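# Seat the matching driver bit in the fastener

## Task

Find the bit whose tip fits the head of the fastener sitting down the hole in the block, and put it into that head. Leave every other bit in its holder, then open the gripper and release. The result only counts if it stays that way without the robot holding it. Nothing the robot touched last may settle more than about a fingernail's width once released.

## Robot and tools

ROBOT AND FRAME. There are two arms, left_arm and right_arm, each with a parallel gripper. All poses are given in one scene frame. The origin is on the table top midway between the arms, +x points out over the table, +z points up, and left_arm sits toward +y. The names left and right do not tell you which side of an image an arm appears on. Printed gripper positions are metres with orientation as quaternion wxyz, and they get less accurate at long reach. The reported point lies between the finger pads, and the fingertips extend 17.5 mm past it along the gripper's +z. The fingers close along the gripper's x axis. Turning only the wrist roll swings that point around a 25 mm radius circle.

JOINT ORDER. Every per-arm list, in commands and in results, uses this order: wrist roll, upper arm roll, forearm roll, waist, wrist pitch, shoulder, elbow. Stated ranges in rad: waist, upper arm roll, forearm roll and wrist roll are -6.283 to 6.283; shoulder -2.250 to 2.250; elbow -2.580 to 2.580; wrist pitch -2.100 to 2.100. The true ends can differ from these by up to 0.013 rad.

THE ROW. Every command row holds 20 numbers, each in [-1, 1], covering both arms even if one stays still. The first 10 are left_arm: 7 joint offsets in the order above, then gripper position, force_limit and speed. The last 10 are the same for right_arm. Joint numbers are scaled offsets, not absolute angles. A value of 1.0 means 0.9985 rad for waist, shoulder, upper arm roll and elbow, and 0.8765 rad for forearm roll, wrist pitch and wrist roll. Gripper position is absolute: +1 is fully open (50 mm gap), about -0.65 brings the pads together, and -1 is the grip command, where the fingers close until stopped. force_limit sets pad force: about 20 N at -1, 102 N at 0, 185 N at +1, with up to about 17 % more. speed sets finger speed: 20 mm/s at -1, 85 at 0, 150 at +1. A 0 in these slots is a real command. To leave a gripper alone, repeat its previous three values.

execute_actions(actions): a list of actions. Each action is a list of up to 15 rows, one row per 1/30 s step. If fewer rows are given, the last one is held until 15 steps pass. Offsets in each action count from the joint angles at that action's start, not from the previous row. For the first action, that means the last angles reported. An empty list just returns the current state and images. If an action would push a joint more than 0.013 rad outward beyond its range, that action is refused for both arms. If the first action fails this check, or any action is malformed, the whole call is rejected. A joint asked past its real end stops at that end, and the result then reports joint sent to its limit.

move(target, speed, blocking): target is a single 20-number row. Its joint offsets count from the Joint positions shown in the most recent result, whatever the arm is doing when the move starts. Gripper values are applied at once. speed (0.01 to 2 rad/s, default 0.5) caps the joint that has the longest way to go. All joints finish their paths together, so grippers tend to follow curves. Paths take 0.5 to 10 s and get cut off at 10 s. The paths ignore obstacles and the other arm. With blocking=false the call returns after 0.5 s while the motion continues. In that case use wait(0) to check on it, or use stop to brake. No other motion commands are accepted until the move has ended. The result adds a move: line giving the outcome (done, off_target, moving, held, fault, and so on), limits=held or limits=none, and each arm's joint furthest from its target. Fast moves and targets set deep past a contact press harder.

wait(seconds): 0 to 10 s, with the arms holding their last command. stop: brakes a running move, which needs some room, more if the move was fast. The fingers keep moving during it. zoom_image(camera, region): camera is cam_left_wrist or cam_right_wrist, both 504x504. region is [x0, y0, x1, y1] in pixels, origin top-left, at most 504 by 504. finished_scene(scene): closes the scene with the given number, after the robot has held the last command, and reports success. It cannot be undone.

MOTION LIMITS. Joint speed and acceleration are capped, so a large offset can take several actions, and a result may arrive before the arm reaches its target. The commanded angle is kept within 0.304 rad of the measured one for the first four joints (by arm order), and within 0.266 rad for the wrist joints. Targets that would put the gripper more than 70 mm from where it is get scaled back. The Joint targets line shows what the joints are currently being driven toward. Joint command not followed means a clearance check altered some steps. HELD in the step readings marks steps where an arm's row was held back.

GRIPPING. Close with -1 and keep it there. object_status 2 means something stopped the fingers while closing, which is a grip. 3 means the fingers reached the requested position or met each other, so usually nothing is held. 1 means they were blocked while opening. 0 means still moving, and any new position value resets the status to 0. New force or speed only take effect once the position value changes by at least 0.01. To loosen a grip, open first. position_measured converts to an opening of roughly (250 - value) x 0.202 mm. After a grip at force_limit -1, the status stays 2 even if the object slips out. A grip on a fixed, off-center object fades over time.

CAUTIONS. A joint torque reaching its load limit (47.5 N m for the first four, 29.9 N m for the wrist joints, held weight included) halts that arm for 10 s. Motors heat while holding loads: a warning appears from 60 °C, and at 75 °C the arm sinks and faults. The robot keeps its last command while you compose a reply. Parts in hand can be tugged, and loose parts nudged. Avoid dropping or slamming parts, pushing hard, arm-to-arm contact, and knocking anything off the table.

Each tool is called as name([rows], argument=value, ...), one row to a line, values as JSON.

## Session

execute_actions(actions=[])

Scene clock: 0.00 s.
left_arm: end_effector_position=(+0.6461, +0.2797, +0.3438) position_measured=3 object_status=3 end_effector_quat_wxyz=(+0.078, +0.988, +0.027, +0.132) | right_arm: end_effector_position=(+0.7776, -0.2253, +0.2277) position_measured=3 object_status=3 end_effector_quat_wxyz=(-0.017, -0.502, +0.685, -0.527)
Joint names: [wrist roll, upper arm roll, forearm roll, waist, wrist pitch, shoulder, elbow]
Joint positions: left_arm=[ 0.225  0.361 -0.067  0.019  1.297  0.494  1.086] | right_arm=[ 3.705  0.24   0.88  -0.653  1.519  1.32   0.375]
Joint velocities: left_arm=[-0.001 -0.    -0.001  0.    -0.001  0.001  0.001] | right_arm=[-0.     0.     0.001  0.     0.     0.    -0.   ]
Joint targets: left_arm=[0.225 0.361 -0.067 0.019 1.297 0.494 1.086] | right_arm=[3.705 0.240 0.880 -0.653 1.519 1.320 0.375]

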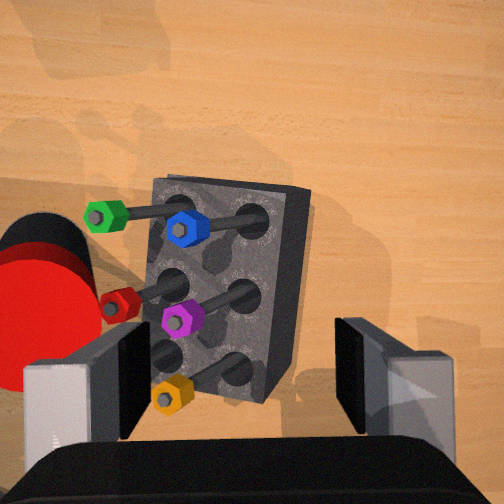

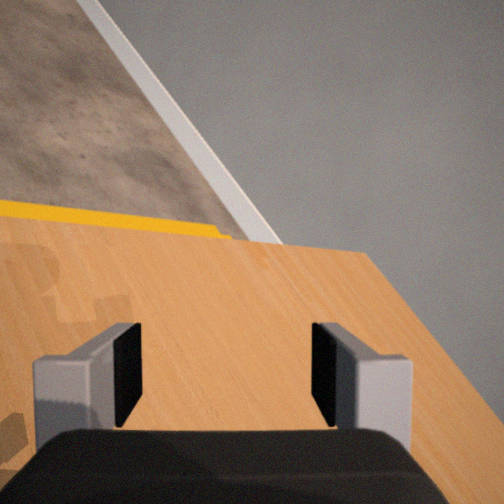

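zoom_image(camera="cam_left_wrist", region=[70, 160, 330, 420])

Region (70, 160, 330, 420) of cam_left_wrist's 504x504 image, scaled by 1.938.

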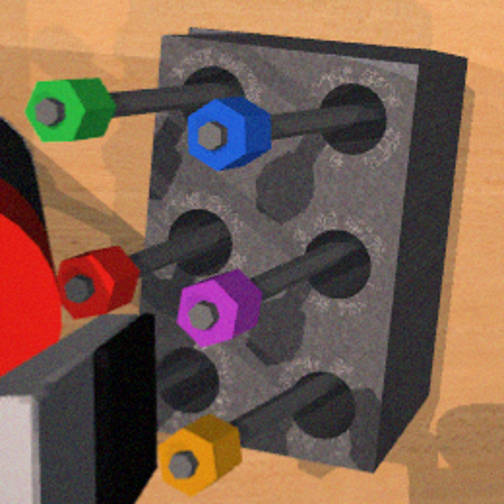

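zoom_image(camera="cam_left_wrist", region=[140, 165, 320, 345])

zoom_image(camera="cam_left_wrist", region=[140, 260, 320, 440])

Region (140, 165, 320, 345) of cam_left_wrist's 504x504 image, scaled by 2.800.

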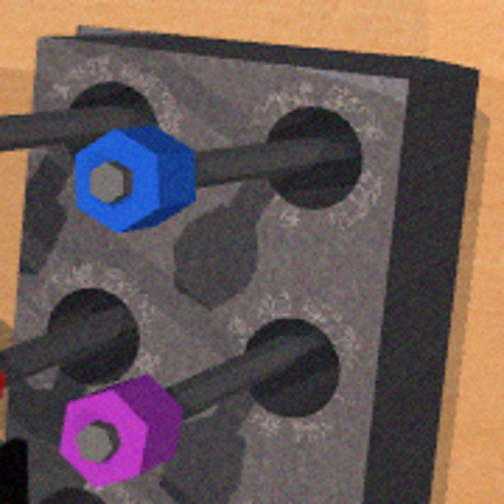

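Region (140, 260, 320, 440) of cam_left_wrist's 504x504 image, scaled by 2.800.

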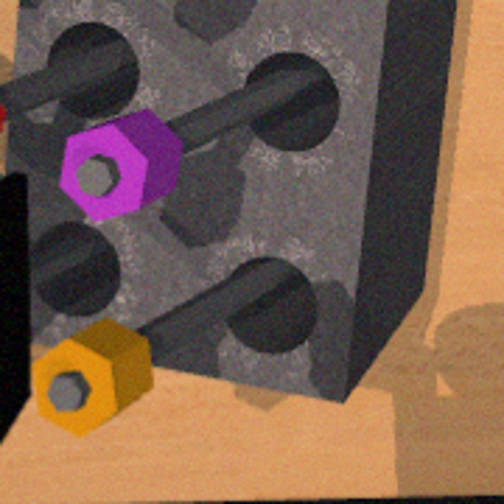

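zoom_image(camera="cam_left_wrist", region=[0, 180, 220, 400])

Region (0, 180, 220, 400) of cam_left_wrist's 504x504 image, scaled by 2.291.

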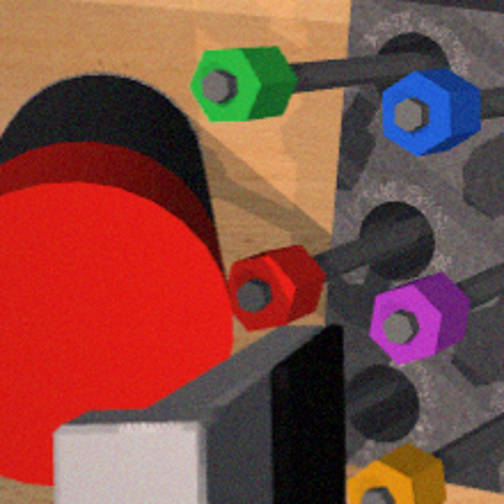

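move(target=[0.1997,-0.3615,-0.1689,0.4497,-0.7382,-0.1372,0.5518,1,0,0,0.99,-0.2404,-1.0,0,0.286,-0.99,0.526,1,0,0], speed=0.8)

Scene clock: 15.27 s.
left_arm: end_effector_position=(+0.6247, +0.2173, +0.2634) position_measured=3 object_status=3 end_effector_quat_wxyz=(+0.007, +0.966, -0.026, +0.259) | right_arm: end_effector_position=(+0.4128, -0.1004, +0.4631) position_measured=3 object_status=3 end_effector_quat_wxyz=(-0.065, +0.870, -0.489, +0.027)
Joint names: [wrist roll, upper arm roll, forearm roll, waist, wrist pitch, shoulder, elbow]
Joint positions: left_arm=[ 0.4    0.    -0.215  0.468  0.65   0.357  1.637] | right_arm=[ 4.573 -0.     0.004 -0.653  1.77   0.331  0.9  ]
Joint velocities: left_arm=[-0.     0.001 -0.     0.001  0.001  0.001  0.003] | right_arm=[-0.001 -0.     0.     0.001 -0.001 -0.002  0.   ]
Joint targets: left_arm=[0.400 0.000 -0.215 0.468 0.650 0.357 1.637] | right_arm=[4.573 -0.000 0.004 -0.653 1.770 0.331 0.900]
move: done; limits=none; left_arm: farthest joint: the waist, 0.000 radians from its target (0.449 radians at the start); right_arm: farthest joint: the waist, 0.000 radians from its target (0.000 radians at the start)

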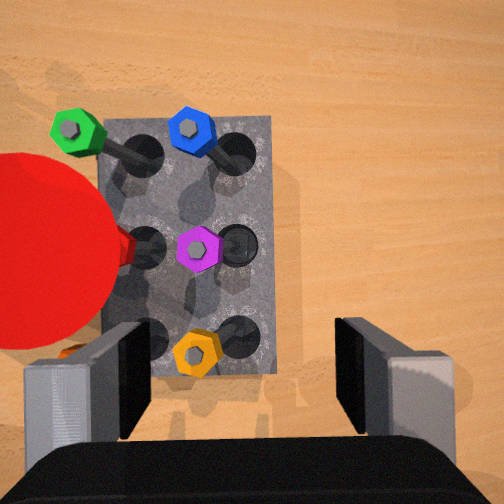

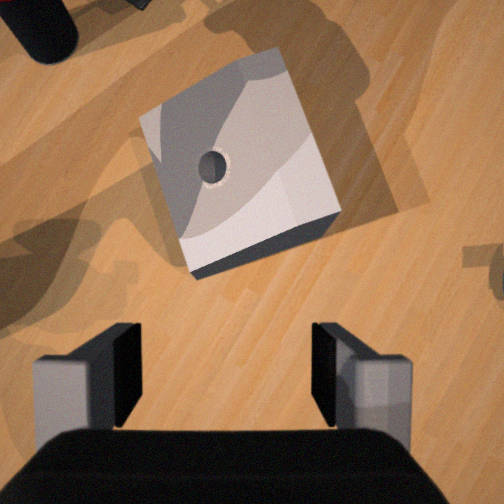

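zoom_image(camera="cam_left_wrist", region=[210, 217, 266, 273])

zoom_image(camera="cam_left_wrist", region=[208, 126, 264, 182])

zoom_image(camera="cam_left_wrist", region=[212, 308, 268, 364])

zoom_image(camera="cam_right_wrist", region=[120, 30, 380, 290])

Region (210, 217, 266, 273) of cam_left_wrist's 504x504 image, scaled by 9.000.

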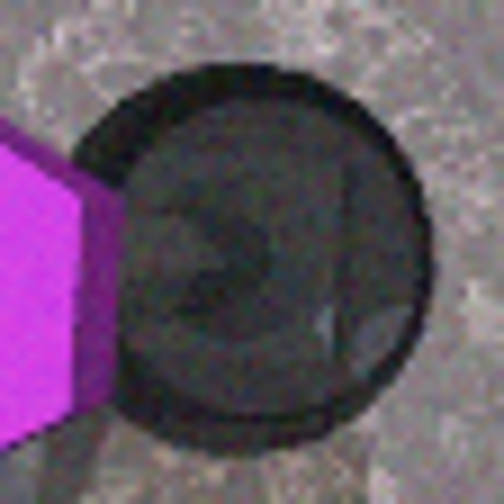

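Region (208, 126, 264, 182) of cam_left_wrist's 504x504 image, scaled by 9.000.

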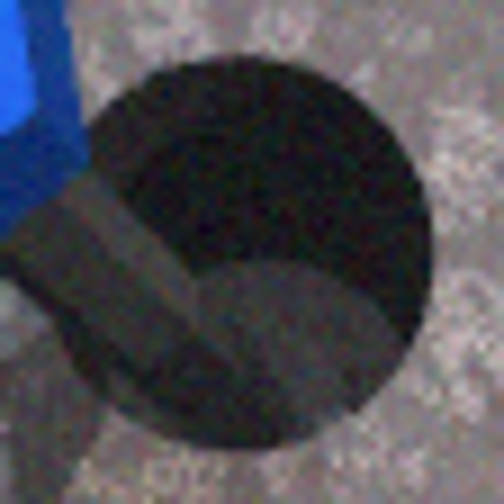

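Region (212, 308, 268, 364) of cam_left_wrist's 504x504 image, scaled by 9.000.

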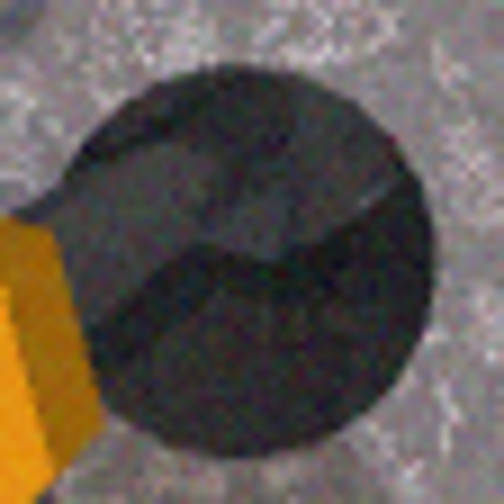

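Region (120, 30, 380, 290) of cam_right_wrist's 504x504 image, scaled by 1.938.

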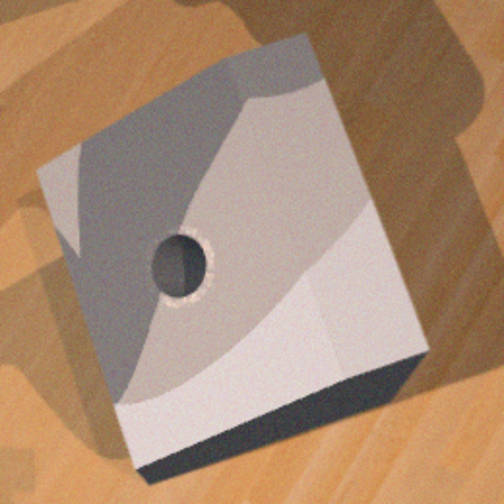

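move(target=[-0.4256,0,0.2270,0.3776,-0.2065,-0.1933,0.3315,1,0,0,0,0,0,0.37,0,0,0,1,0,0], speed=0.6)

Scene clock: 26.47 s.
left_arm: end_effector_position=(+0.4439, +0.0390, +0.2490) position_measured=3 object_status=3 end_effector_quat_wxyz=(+0.089, +0.909, -0.320, +0.252) | right_arm: end_effector_position=(+0.4925, -0.2679, +0.4631) position_measured=3 object_status=3 end_effector_quat_wxyz=(-0.059, +0.765, -0.640, +0.039)
Joint names: [wrist roll, upper arm roll, forearm roll, waist, wrist pitch, shoulder, elbow]
Joint positions: left_arm=[ 0.027  0.    -0.017  0.845  0.469  0.164  1.968] | right_arm=[ 4.573 -0.     0.004 -0.283  1.77   0.331  0.9  ]
Joint velocities: left_arm=[ 0.    -0.    -0.     0.003 -0.    -0.002 -0.   ] | right_arm=[-0.    -0.     0.     0.003  0.    -0.    -0.   ]
Joint targets: left_arm=[0.027 0.000 -0.017 0.845 0.469 0.164 1.968] | right_arm=[4.573 -0.000 0.004 -0.283 1.770 0.331 0.900]
move: done; limits=none; left_arm: farthest joint: the waist, 0.000 radians from its target (0.377 radians at the start); right_arm: farthest joint: the waist, 0.000 radians from its target (0.369 radians at the start)

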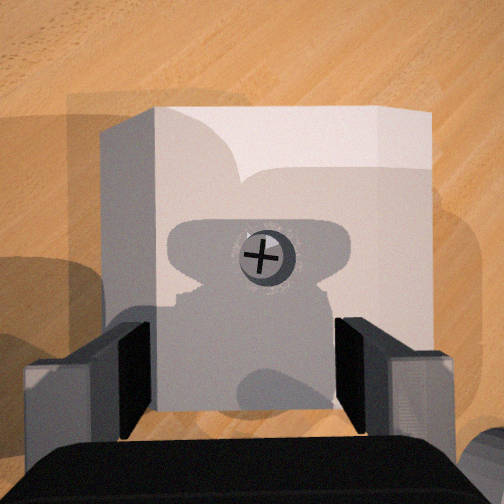

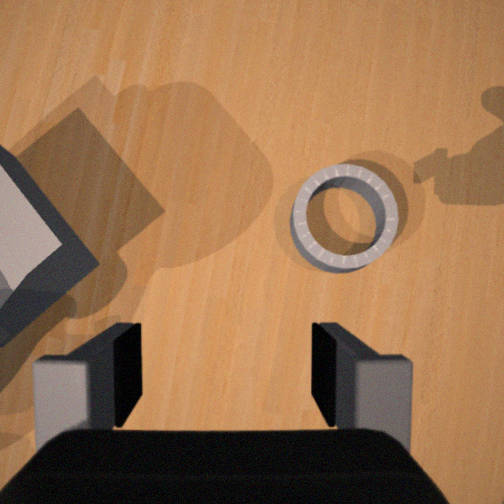

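The fastener has a cross recess. Let me zoom in for measurements.

zoom_image(camera="cam_left_wrist", region=[228, 218, 308, 298])

zoom_image(camera="cam_left_wrist", region=[80, 80, 460, 460])

Region (228, 218, 308, 298) of cam_left_wrist's 504x504 image, scaled by 6.300.

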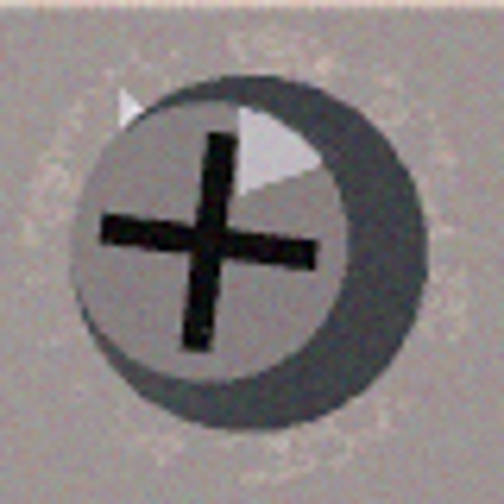

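Region (80, 80, 460, 460) of cam_left_wrist's 504x504 image, scaled by 1.326.

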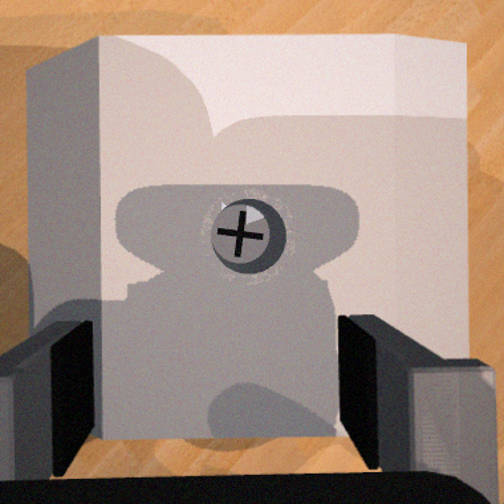

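move(target=[0.5951,0,-0.3184,-0.2885,0.1823,0.2826,-0.3779,1,0,0,0,0,0,0,0,0,0,1,0,0], speed=0.7)

zoom_image(camera="cam_left_wrist", region=[210, 216, 270, 276])

Scene clock: 33.23 s.
left_arm: end_effector_position=(+0.6354, +0.1705, +0.2366) position_measured=3 object_status=3 end_effector_quat_wxyz=(+0.007, +0.966, -0.026, +0.259) | right_arm: end_effector_position=(+0.4925, -0.2679, +0.4631) position_measured=3 object_status=3 end_effector_quat_wxyz=(-0.059, +0.765, -0.640, +0.039)
Joint names: [wrist roll, upper arm roll, forearm roll, waist, wrist pitch, shoulder, elbow]
Joint positions: left_arm=[ 0.548  0.    -0.296  0.557  0.629  0.446  1.591] | right_arm=[ 4.573 -0.     0.004 -0.283  1.77   0.331  0.9  ]
Joint velocities: left_arm=[ 0.     0.     0.    -0.003  0.001  0.004  0.   ] | right_arm=[-0.    -0.001 -0.001 -0.001 -0.     0.    -0.001]
Joint targets: left_arm=[0.548 0.000 -0.296 0.557 0.629 0.446 1.591] | right_arm=[4.573 -0.000 0.004 -0.283 1.770 0.331 0.900]
move: done; limits=none; left_arm: farthest joint: the waist, 0.000 radians from its target (0.288 radians at the start); right_arm: farthest joint: the waist, 0.000 radians from its target (0.000 radians at the start)

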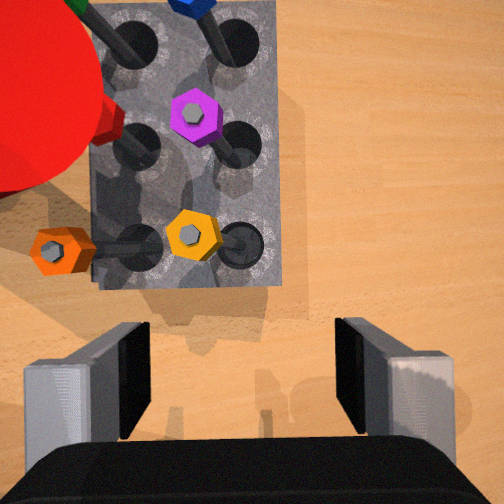

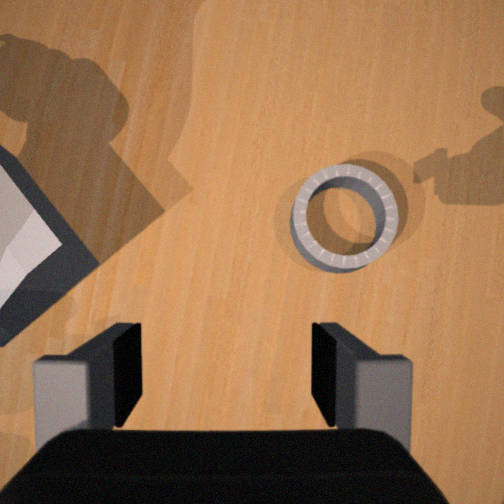

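Region (210, 216, 270, 276) of cam_left_wrist's 504x504 image, scaled by 8.400.

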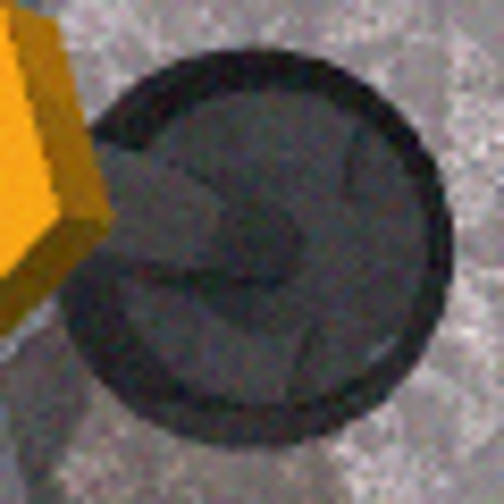

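zoom_image(camera="cam_left_wrist", region=[190, 195, 290, 295])

zoom_image(camera="cam_left_wrist", region=[20, 190, 180, 300])

Region (190, 195, 290, 295) of cam_left_wrist's 504x504 image, scaled by 5.040.

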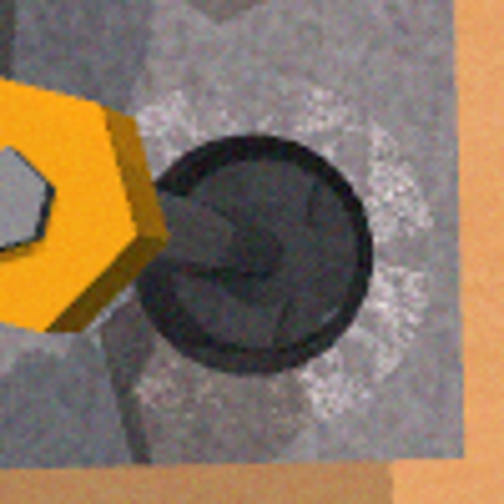

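Region (20, 190, 180, 300) of cam_left_wrist's 504x504 image, scaled by 3.150; it fills the top 346 rows of this view, and the rest is white.

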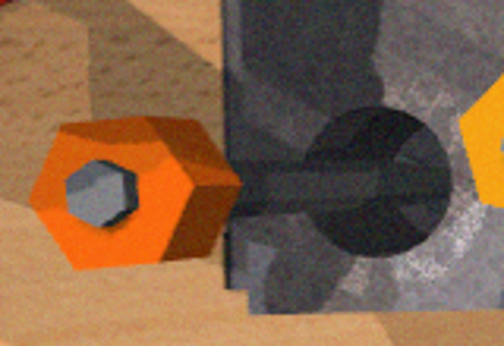

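move(target=[0.1341,0,-0.0940,0.0322,-0.1133,-0.0480,0.1629,1,0,0,0,0,0,0,0,0,0,1,0,0], speed=0.5)

zoom_image(camera="cam_left_wrist", region=[205, 211, 275, 281])

Scene clock: 36.70 s.
left_arm: end_effector_position=(+0.5956, +0.1728, +0.2134) position_measured=3 object_status=3 end_effector_quat_wxyz=(+0.007, +0.966, -0.025, +0.259) | right_arm: end_effector_position=(+0.4925, -0.2679, +0.4631) position_measured=3 object_status=3 end_effector_quat_wxyz=(-0.059, +0.765, -0.640, +0.039)
Joint names: [wrist roll, upper arm roll, forearm roll, waist, wrist pitch, shoulder, elbow]
Joint positions: left_arm=[ 0.666  0.    -0.378  0.589  0.529  0.399  1.753] | right_arm=[ 4.573 -0.     0.004 -0.283  1.77   0.331  0.9  ]
Joint velocities: left_arm=[-0.     0.001  0.     0.002 -0.    -0.005  0.   ] | right_arm=[ 0.001  0.    -0.002 -0.     0.001 -0.    -0.   ]
Joint targets: left_arm=[0.666 0.000 -0.378 0.589 0.529 0.398 1.753] | right_arm=[4.573 -0.000 0.004 -0.283 1.770 0.331 0.900]
move: done; limits=none; left_arm: farthest joint: the waist, 0.000 radians from its target (0.032 radians at the start); right_arm: farthest joint: the waist, 0.000 radians from its target (0.000 radians at the start)

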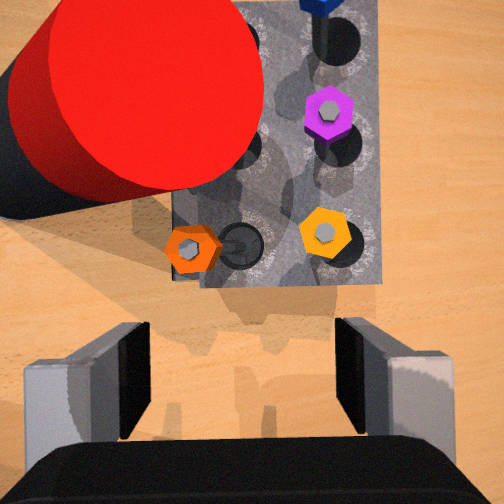

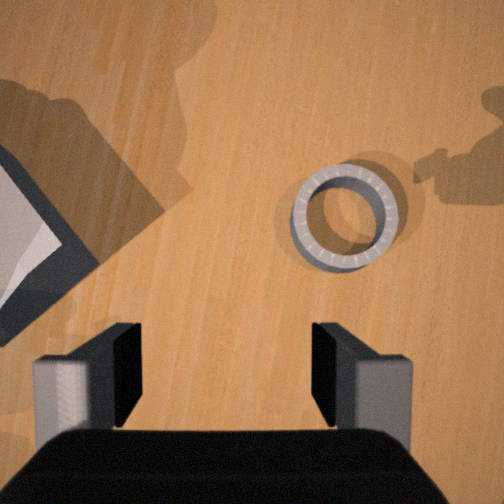

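Region (205, 211, 275, 281) of cam_left_wrist's 504x504 image, scaled by 7.200.

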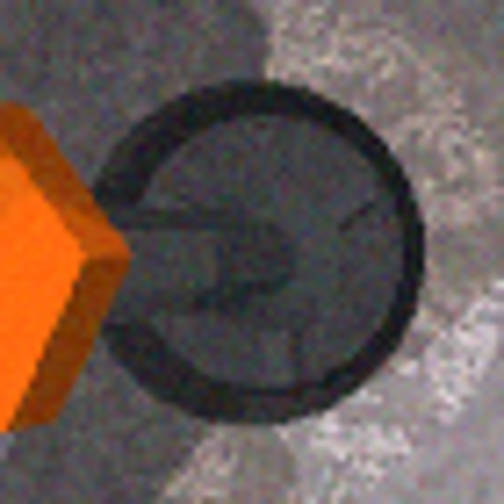

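move(target=[-0.4754,0,0.2742,-0.2278,0.0750,-0.0512,-0.0687,0.1,0,1,0,0,0,0,0,0,0,1,0,0], speed=0.6)

zoom_image(camera="cam_left_wrist", region=[207, 213, 273, 279])

Scene clock: 39.60 s.
left_arm: end_effector_position=(+0.6304, +0.2628, +0.2540) position_measured=138 object_status=3 end_effector_quat_wxyz=(+0.007, +0.966, -0.026, +0.259) | right_arm: end_effector_position=(+0.4925, -0.2679, +0.4631) position_measured=3 object_status=3 end_effector_quat_wxyz=(-0.059, +0.765, -0.640, +0.039)
Joint names: [wrist roll, upper arm roll, forearm roll, waist, wrist pitch, shoulder, elbow]
Joint positions: left_arm=[ 0.249  0.    -0.138  0.362  0.595  0.347  1.685] | right_arm=[ 4.573 -0.     0.004 -0.283  1.77   0.331  0.9  ]
Joint velocities: left_arm=[ 0.002  0.    -0.    -0.003  0.    -0.001 -0.001] | right_arm=[-0.     0.    -0.002 -0.     0.     0.     0.   ]
Joint targets: left_arm=[0.249 0.000 -0.138 0.361 0.595 0.347 1.685] | right_arm=[4.573 -0.000 0.004 -0.283 1.770 0.331 0.900]
move: done; limits=none; left_arm: farthest joint: the waist, 0.000 radians from its target (0.228 radians at the start); right_arm: farthest joint: the waist, 0.000 radians from its target (0.000 radians at the start)

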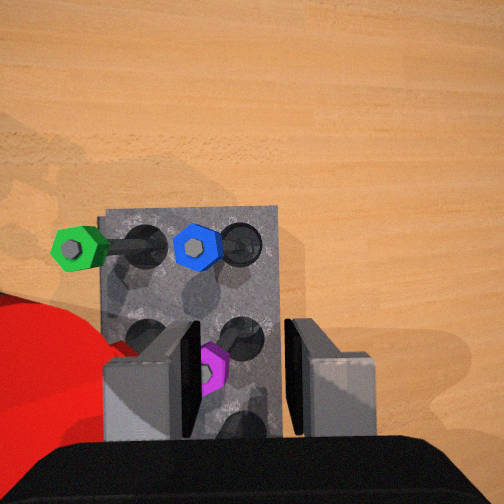

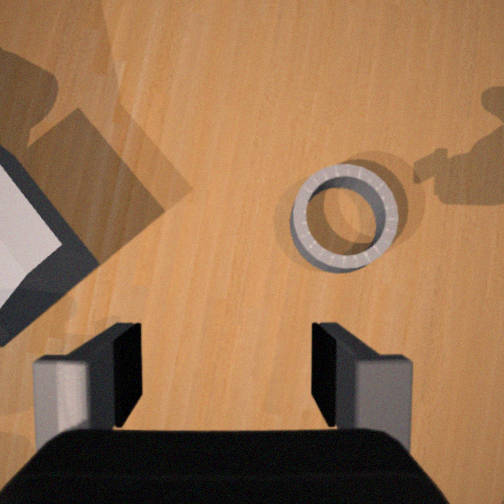

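Region (207, 213, 273, 279) of cam_left_wrist's 504x504 image, scaled by 7.636.

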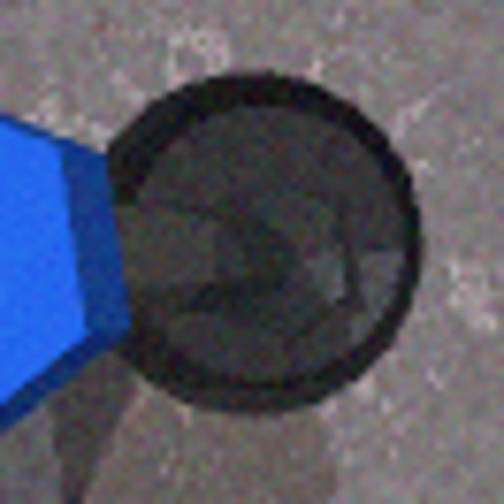

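move(target=[0.0559,0,-0.0365,0.0197,-0.0640,-0.0951,0.1546,0.1,0,1,0,0,0,0,0,0,0,1,0,0], speed=0.5)

zoom_image(camera="cam_left_wrist", region=[206, 214, 268, 276])

Scene clock: 41.67 s.
left_arm: end_effector_position=(+0.5824, +0.2654, +0.2492) position_measured=138 object_status=3 end_effector_quat_wxyz=(+0.007, +0.966, -0.026, +0.259) | right_arm: end_effector_position=(+0.4925, -0.2679, +0.4631) position_measured=3 object_status=3 end_effector_quat_wxyz=(-0.059, +0.765, -0.640, +0.039)
Joint names: [wrist roll, upper arm roll, forearm roll, waist, wrist pitch, shoulder, elbow]
Joint positions: left_arm=[ 0.298  0.    -0.17   0.381  0.539  0.253  1.839] | right_arm=[ 4.573 -0.     0.004 -0.283  1.77   0.331  0.9  ]
Joint velocities: left_arm=[-0.     0.     0.     0.001  0.001 -0.001  0.   ] | right_arm=[-0.     0.001 -0.001  0.     0.    -0.    -0.   ]
Joint targets: left_arm=[0.298 0.000 -0.170 0.381 0.539 0.252 1.839] | right_arm=[4.573 -0.000 0.004 -0.283 1.770 0.331 0.900]
move: done; limits=none; left_arm: farthest joint: the shoulder, 0.001 radians from its target (0.095 radians at the start); right_arm: farthest joint: the waist, 0.000 radians from its target (0.000 radians at the start)

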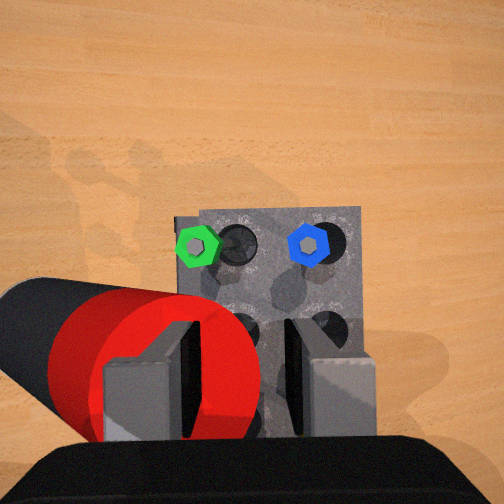

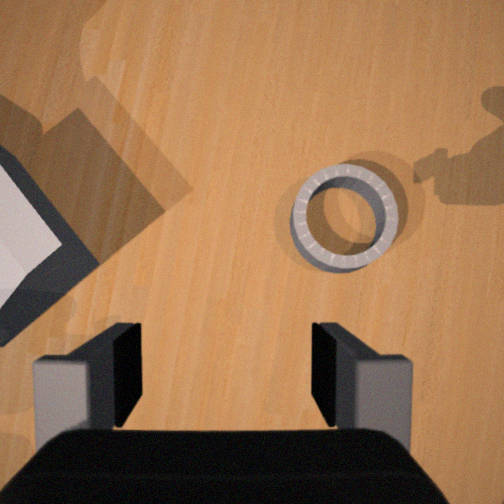

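Region (206, 214, 268, 276) of cam_left_wrist's 504x504 image, scaled by 8.129.

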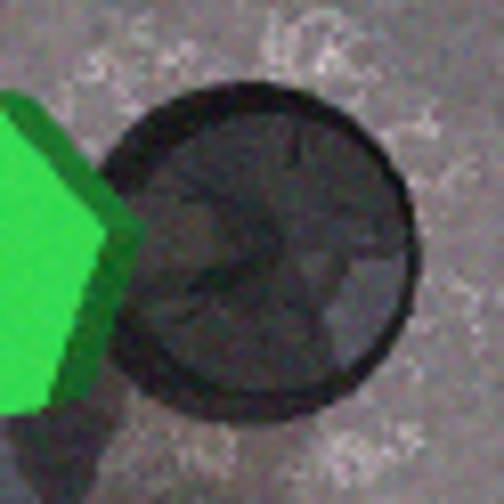

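move(target=[0.99,0,0.308,-0.3816,0.298,0.077,-0.139,0.1,0,1,0,0,0,0,0,0,0,1,0,0], speed=1.0)

Scene clock: 60.87 s.
left_arm: end_effector_position=(+0.5515, +0.3948, +0.2219) position_measured=138 object_status=3 end_effector_quat_wxyz=(+0.111, +0.762, +0.627, +0.116) | right_arm: end_effector_position=(+0.4925, -0.2679, +0.4631) position_measured=3 object_status=3 end_effector_quat_wxyz=(-0.059, +0.765, -0.640, +0.039)
Joint names: [wrist roll, upper arm roll, forearm roll, waist, wrist pitch, shoulder, elbow]
Joint positions: left_arm=[1.166 0.    0.1   0.001 0.8   0.33  1.7  ] | right_arm=[ 4.573 -0.     0.004 -0.283  1.77   0.332  0.9  ]
Joint velocities: left_arm=[ 0.001 -0.     0.001 -0.002 -0.    -0.002 -0.001] | right_arm=[-0.001  0.    -0.001 -0.     0.    -0.     0.   ]
Joint targets: left_arm=[1.166 0.000 0.100 0.000 0.800 0.330 1.700] | right_arm=[4.573 -0.000 0.004 -0.283 1.770 0.331 0.900]
move: done; limits=none; left_arm: farthest joint: the waist, 0.001 radians from its target (0.381 radians at the start); right_arm: farthest joint: the shoulder, 0.001 radians from its target (0.000 radians at the start)

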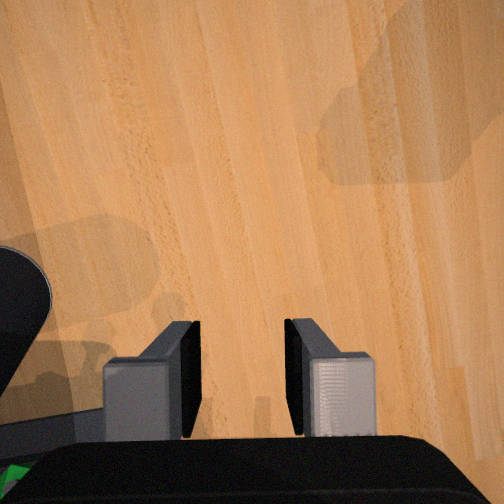

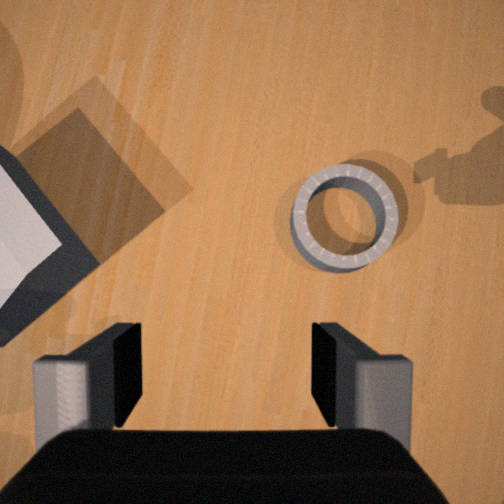

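move(target=[1.0,0,0.5415,-0.2648,0.5775,0.5030,-0.3737,1,0,0,0,0,0,0,0,0,0,1,0,0], speed=1.0)

Scene clock: 62.77 s.
left_arm: end_effector_position=(+0.5766, +0.3599, +0.1360) position_measured=3 object_status=3 end_effector_quat_wxyz=(+0.065, +0.206, +0.931, -0.294) | right_arm: end_effector_position=(+0.4925, -0.2679, +0.4631) position_measured=3 object_status=3 end_effector_quat_wxyz=(-0.059, +0.765, -0.640, +0.039)
Joint names: [wrist roll, upper arm roll, forearm roll, waist, wrist pitch, shoulder, elbow]
Joint positions: left_arm=[ 2.043  0.     0.575 -0.264  1.306  0.832  1.327] | right_arm=[ 4.573 -0.     0.004 -0.283  1.77   0.332  0.9  ]
Joint velocities: left_arm=[-0.002 -0.     0.    -0.     0.001  0.002 -0.   ] | right_arm=[ 0.     0.001  0.001  0.    -0.     0.    -0.   ]
Joint targets: left_arm=[2.043 0.000 0.575 -0.264 1.306 0.832 1.327] | right_arm=[4.573 -0.000 0.004 -0.283 1.770 0.332 0.900]
move: done; limits=none; left_arm: farthest joint: the shoulder, 0.001 radians from its target (0.503 radians at the start); right_arm: farthest joint: the waist, 0.000 radians from its target (0.000 radians at the start)

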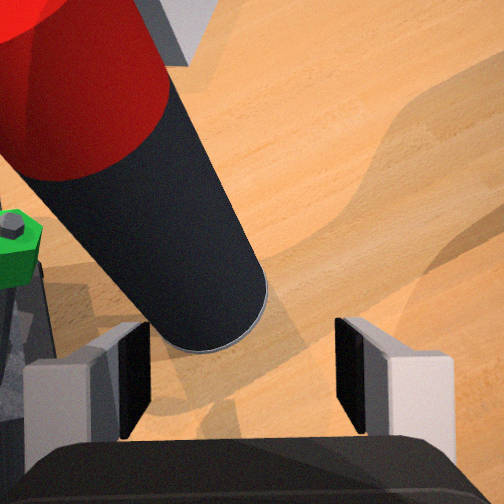

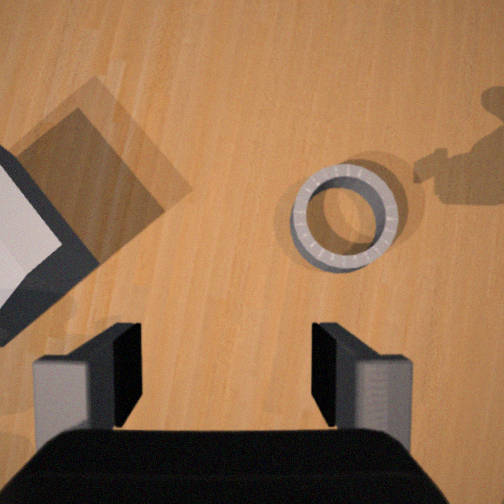

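zoom_image(camera="cam_left_wrist", region=[110, 220, 290, 400])

Region (110, 220, 290, 400) of cam_left_wrist's 504x504 image, scaled by 2.800.

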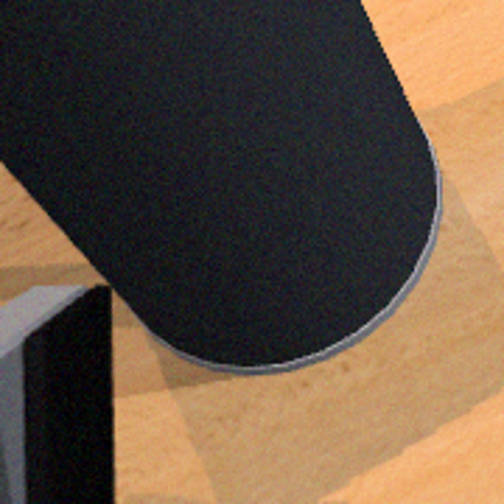

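move(target=[0.4415,0,0.0737,0.0779,-0.1960,0.0883,0.0795,1,0,0,0,0,0,0,0,0,0,1,0,0], speed=0.6)

Scene clock: 66.53 s.
left_arm: end_effector_position=(+0.5931, +0.3130, +0.0677) position_measured=3 object_status=3 end_effector_quat_wxyz=(+0.000, +0.000, +0.954, -0.301) | right_arm: end_effector_position=(+0.4925, -0.2679, +0.4631) position_measured=3 object_status=3 end_effector_quat_wxyz=(-0.059, +0.765, -0.640, +0.039)
Joint names: [wrist roll, upper arm roll, forearm roll, waist, wrist pitch, shoulder, elbow]
Joint positions: left_arm=[ 2.43   0.     0.64  -0.186  1.134  0.92   1.406] | right_arm=[ 4.573 -0.     0.004 -0.283  1.77   0.332  0.9  ]
Joint velocities: left_arm=[-0.001  0.     0.     0.002  0.     0.001 -0.002] | right_arm=[-0. -0.  0.  0. -0.  0. -0.]
Joint targets: left_arm=[2.430 0.000 0.640 -0.186 1.134 0.920 1.406] | right_arm=[4.573 -0.000 0.004 -0.283 1.770 0.332 0.900]
move: done; limits=none; left_arm: farthest joint: the shoulder, 0.001 radians from its target (0.088 radians at the start); right_arm: farthest joint: the waist, 0.000 radians from its target (0.000 radians at the start)

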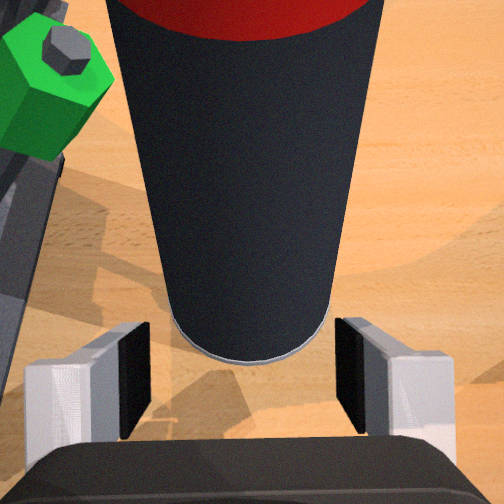

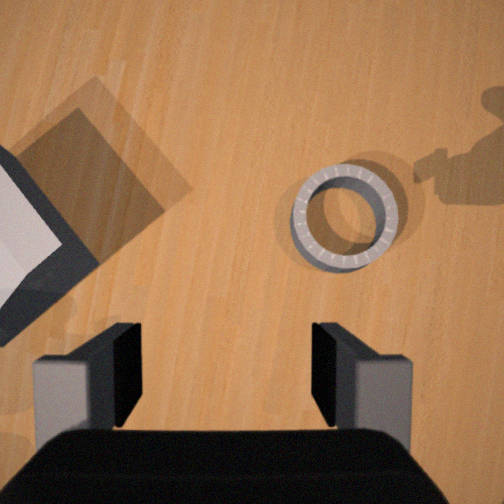

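move(target=[-0.0404,0,0.0556,0.0450,-0.1037,0.0500,0.0410,1,0,0,0,0,0,0,0,0,0,1,0,0], speed=0.15)

Scene clock: 70.20 s.
left_arm: end_effector_position=(+0.5920, +0.2866, +0.0309) position_measured=3 object_status=3 end_effector_quat_wxyz=(+0.000, +0.000, +0.954, -0.301) | right_arm: end_effector_position=(+0.4925, -0.2679, +0.4631) position_measured=3 object_status=3 end_effector_quat_wxyz=(-0.059, +0.765, -0.640, +0.039)
Joint names: [wrist roll, upper arm roll, forearm roll, waist, wrist pitch, shoulder, elbow]
Joint positions: left_arm=[ 2.394 -0.     0.688 -0.141  1.044  0.969  1.448] | right_arm=[ 4.573 -0.     0.004 -0.283  1.77   0.332  0.9  ]
Joint velocities: left_arm=[-0.001 -0.001 -0.     0.002 -0.001 -0.001  0.   ] | right_arm=[ 0.    -0.001 -0.     0.     0.    -0.     0.   ]
Joint targets: left_arm=[2.394 0.000 0.688 -0.141 1.044 0.970 1.447] | right_arm=[4.573 -0.000 0.004 -0.283 1.770 0.332 0.900]
move: done; limits=none; left_arm: farthest joint: the shoulder, 0.001 radians from its target (0.050 radians at the start); right_arm: farthest joint: the waist, 0.000 radians from its target (0.000 radians at the start)

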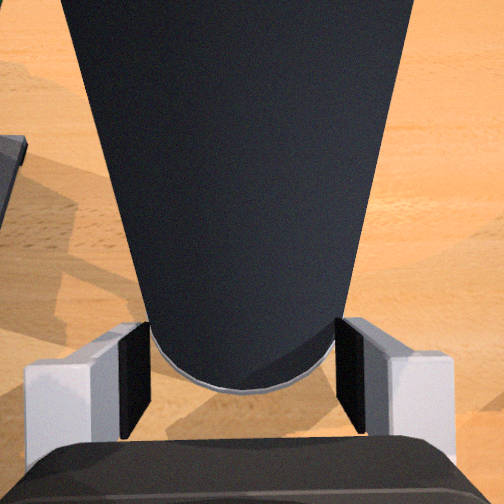

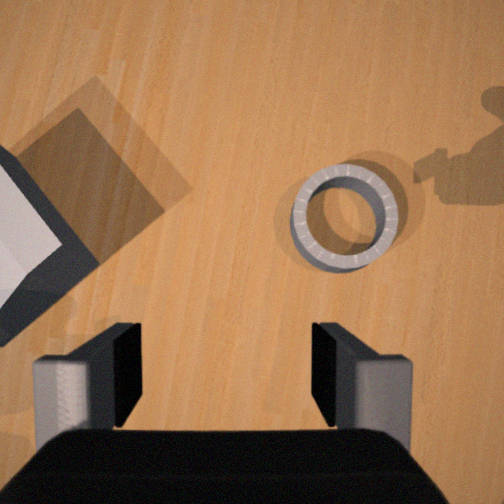

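move(target=[-0.0358,0,0.0390,0.0196,-0.0502,-0.0265,0.0765,1,0,0,0,0,0,0,0,0,0,1,0,0], speed=0.09)

Scene clock: 72.07 s.
left_arm: end_effector_position=(+0.5777, +0.2702, +0.0308) position_measured=3 object_status=3 end_effector_quat_wxyz=(+0.002, +0.001, +0.953, -0.303) | right_arm: end_effector_position=(+0.4925, -0.2679, +0.4631) position_measured=3 object_status=3 end_effector_quat_wxyz=(-0.059, +0.765, -0.640, +0.039)
Joint names: [wrist roll, upper arm roll, forearm roll, waist, wrist pitch, shoulder, elbow]
Joint positions: left_arm=[ 2.363 -0.     0.722 -0.122  0.999  0.943  1.524] | right_arm=[ 4.573 -0.     0.004 -0.283  1.77   0.332  0.9  ]
Joint velocities: left_arm=[-0.001 -0.    -0.     0.001 -0.    -0.002  0.001] | right_arm=[-0.     0.    -0.001 -0.     0.     0.     0.   ]
Joint targets: left_arm=[2.363 -0.000 0.722 -0.122 1.000 0.943 1.524] | right_arm=[4.573 -0.000 0.004 -0.283 1.770 0.332 0.900]
move: done; limits=none; left_arm: farthest joint: the waist, 0.001 radians from its target (0.020 radians at the start); right_arm: farthest joint: the waist, 0.000 radians from its target (0.000 radians at the start)

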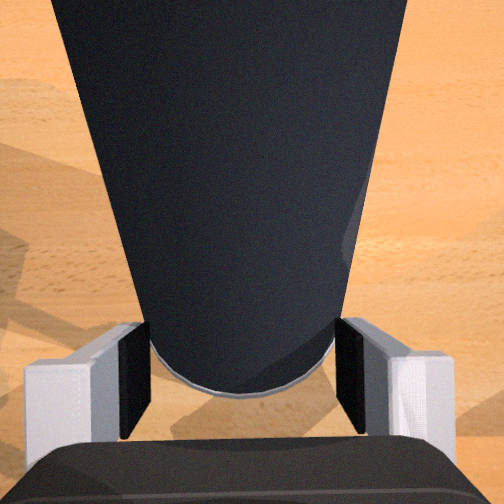

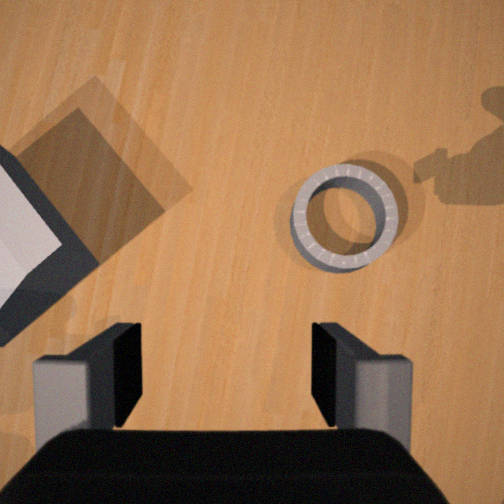

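move(target=[-0.1071,0,0.1175,0.0592,-0.1500,-0.0821,0.2310,1,0,0,0,0,0,0,0,0,0,1,0,0], speed=0.16)

Scene clock: 74.23 s.
left_arm: end_effector_position=(+0.5254, +0.2276, +0.0306) position_measured=3 object_status=3 end_effector_quat_wxyz=(+0.001, -0.001, +0.954, -0.300) | right_arm: end_effector_position=(+0.4925, -0.2679, +0.4631) position_measured=3 object_status=3 end_effector_quat_wxyz=(-0.059, +0.765, -0.640, +0.039)
Joint names: [wrist roll, upper arm roll, forearm roll, waist, wrist pitch, shoulder, elbow]
Joint positions: left_arm=[ 2.269 -0.001  0.825 -0.064  0.868  0.861  1.754] | right_arm=[ 4.573 -0.     0.004 -0.283  1.77   0.332  0.9  ]
Joint velocities: left_arm=[ 0.001 -0.001 -0.001  0.001 -0.001 -0.002  0.   ] | right_arm=[ 0.     0.    -0.002  0.    -0.    -0.     0.   ]
Joint targets: left_arm=[2.269 -0.000 0.825 -0.063 0.868 0.861 1.754] | right_arm=[4.573 -0.000 0.004 -0.283 1.770 0.332 0.900]
move: done; limits=none; left_arm: farthest joint: the waist, 0.001 radians from its target (0.059 radians at the start); right_arm: farthest joint: the waist, 0.000 radians from its target (0.000 radians at the start)

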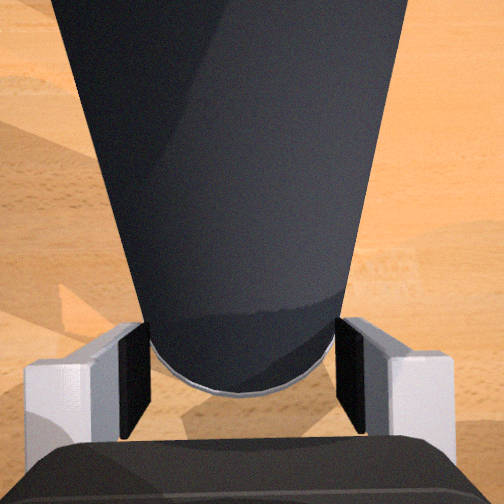

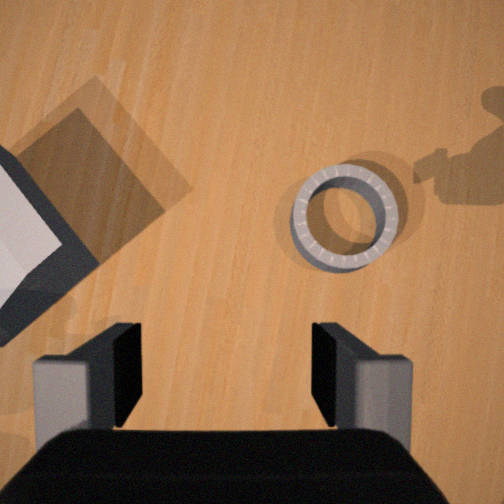

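move(target=[-0.228,0,-0.3708,-0.0861,-0.1346,-0.642,0.1963,1,0,0,0,0,0,0,0,0,0,1,0,0], speed=0.7)

Scene clock: 79.83 s.
left_arm: end_effector_position=(+0.5021, +0.3412, +0.2198) position_measured=3 object_status=3 end_effector_quat_wxyz=(+0.202, +0.212, +0.953, -0.077) | right_arm: end_effector_position=(+0.4925, -0.2679, +0.4631) position_measured=3 object_status=3 end_effector_quat_wxyz=(-0.059, +0.765, -0.640, +0.039)
Joint names: [wrist roll, upper arm roll, forearm roll, waist, wrist pitch, shoulder, elbow]
Joint positions: left_arm=[ 2.069 -0.001  0.5   -0.149  0.75   0.22   1.95 ] | right_arm=[ 4.573 -0.     0.004 -0.283  1.77   0.332  0.9  ]
Joint velocities: left_arm=[-0.001  0.    -0.    -0.    -0.    -0.003  0.001] | right_arm=[-0.     0.    -0.     0.    -0.     0.    -0.001]
Joint targets: left_arm=[2.069 -0.001 0.500 -0.149 0.750 0.220 1.950] | right_arm=[4.573 -0.000 0.004 -0.283 1.770 0.332 0.900]
move: done; limits=none; left_arm: farthest joint: the waist, 0.001 radians from its target (0.087 radians at the start); right_arm: farthest joint: the waist, 0.000 radians from its target (0.000 radians at the start)

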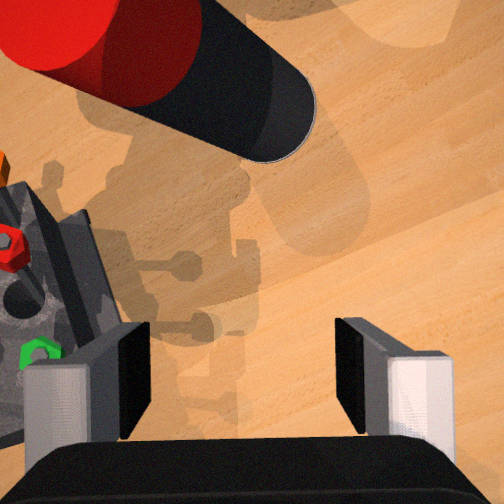

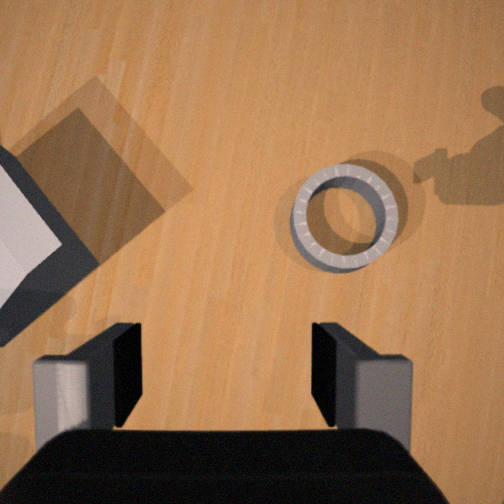

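execute_actions(actions=[])

Scene clock: 83.00 s.
left_arm: end_effector_position=(+0.5021, +0.3412, +0.2199) position_measured=3 object_status=3 end_effector_quat_wxyz=(+0.202, +0.212, +0.953, -0.077) | right_arm: end_effector_position=(+0.4925, -0.2679, +0.4631) position_measured=3 object_status=3 end_effector_quat_wxyz=(-0.059, +0.765, -0.640, +0.039)
Joint names: [wrist roll, upper arm roll, forearm roll, waist, wrist pitch, shoulder, elbow]
Joint positions: left_arm=[ 2.069 -0.001  0.5   -0.149  0.75   0.22   1.95 ] | right_arm=[ 4.573 -0.     0.004 -0.283  1.77   0.332  0.9  ]
Joint velocities: left_arm=[-0.    -0.    -0.001 -0.    -0.001 -0.002 -0.001] | right_arm=[-0.001 -0.    -0.001 -0.001 -0.    -0.     0.001]
Joint targets: left_arm=[2.069 -0.001 0.500 -0.149 0.750 0.220 1.950] | right_arm=[4.573 -0.000 0.004 -0.283 1.770 0.332 0.900]

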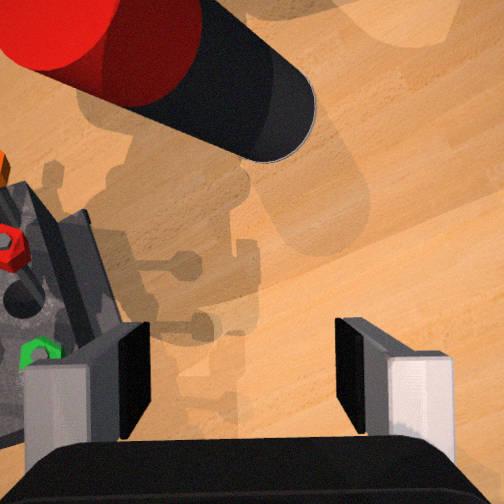

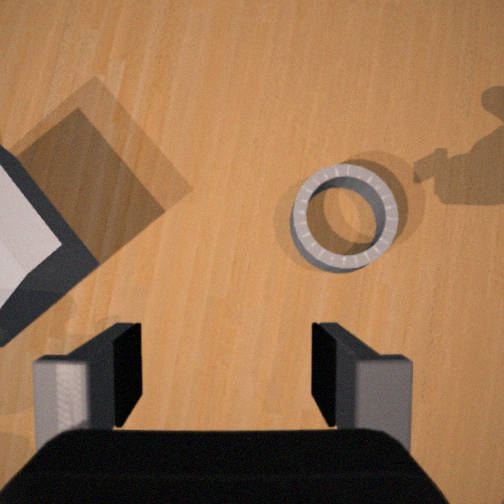

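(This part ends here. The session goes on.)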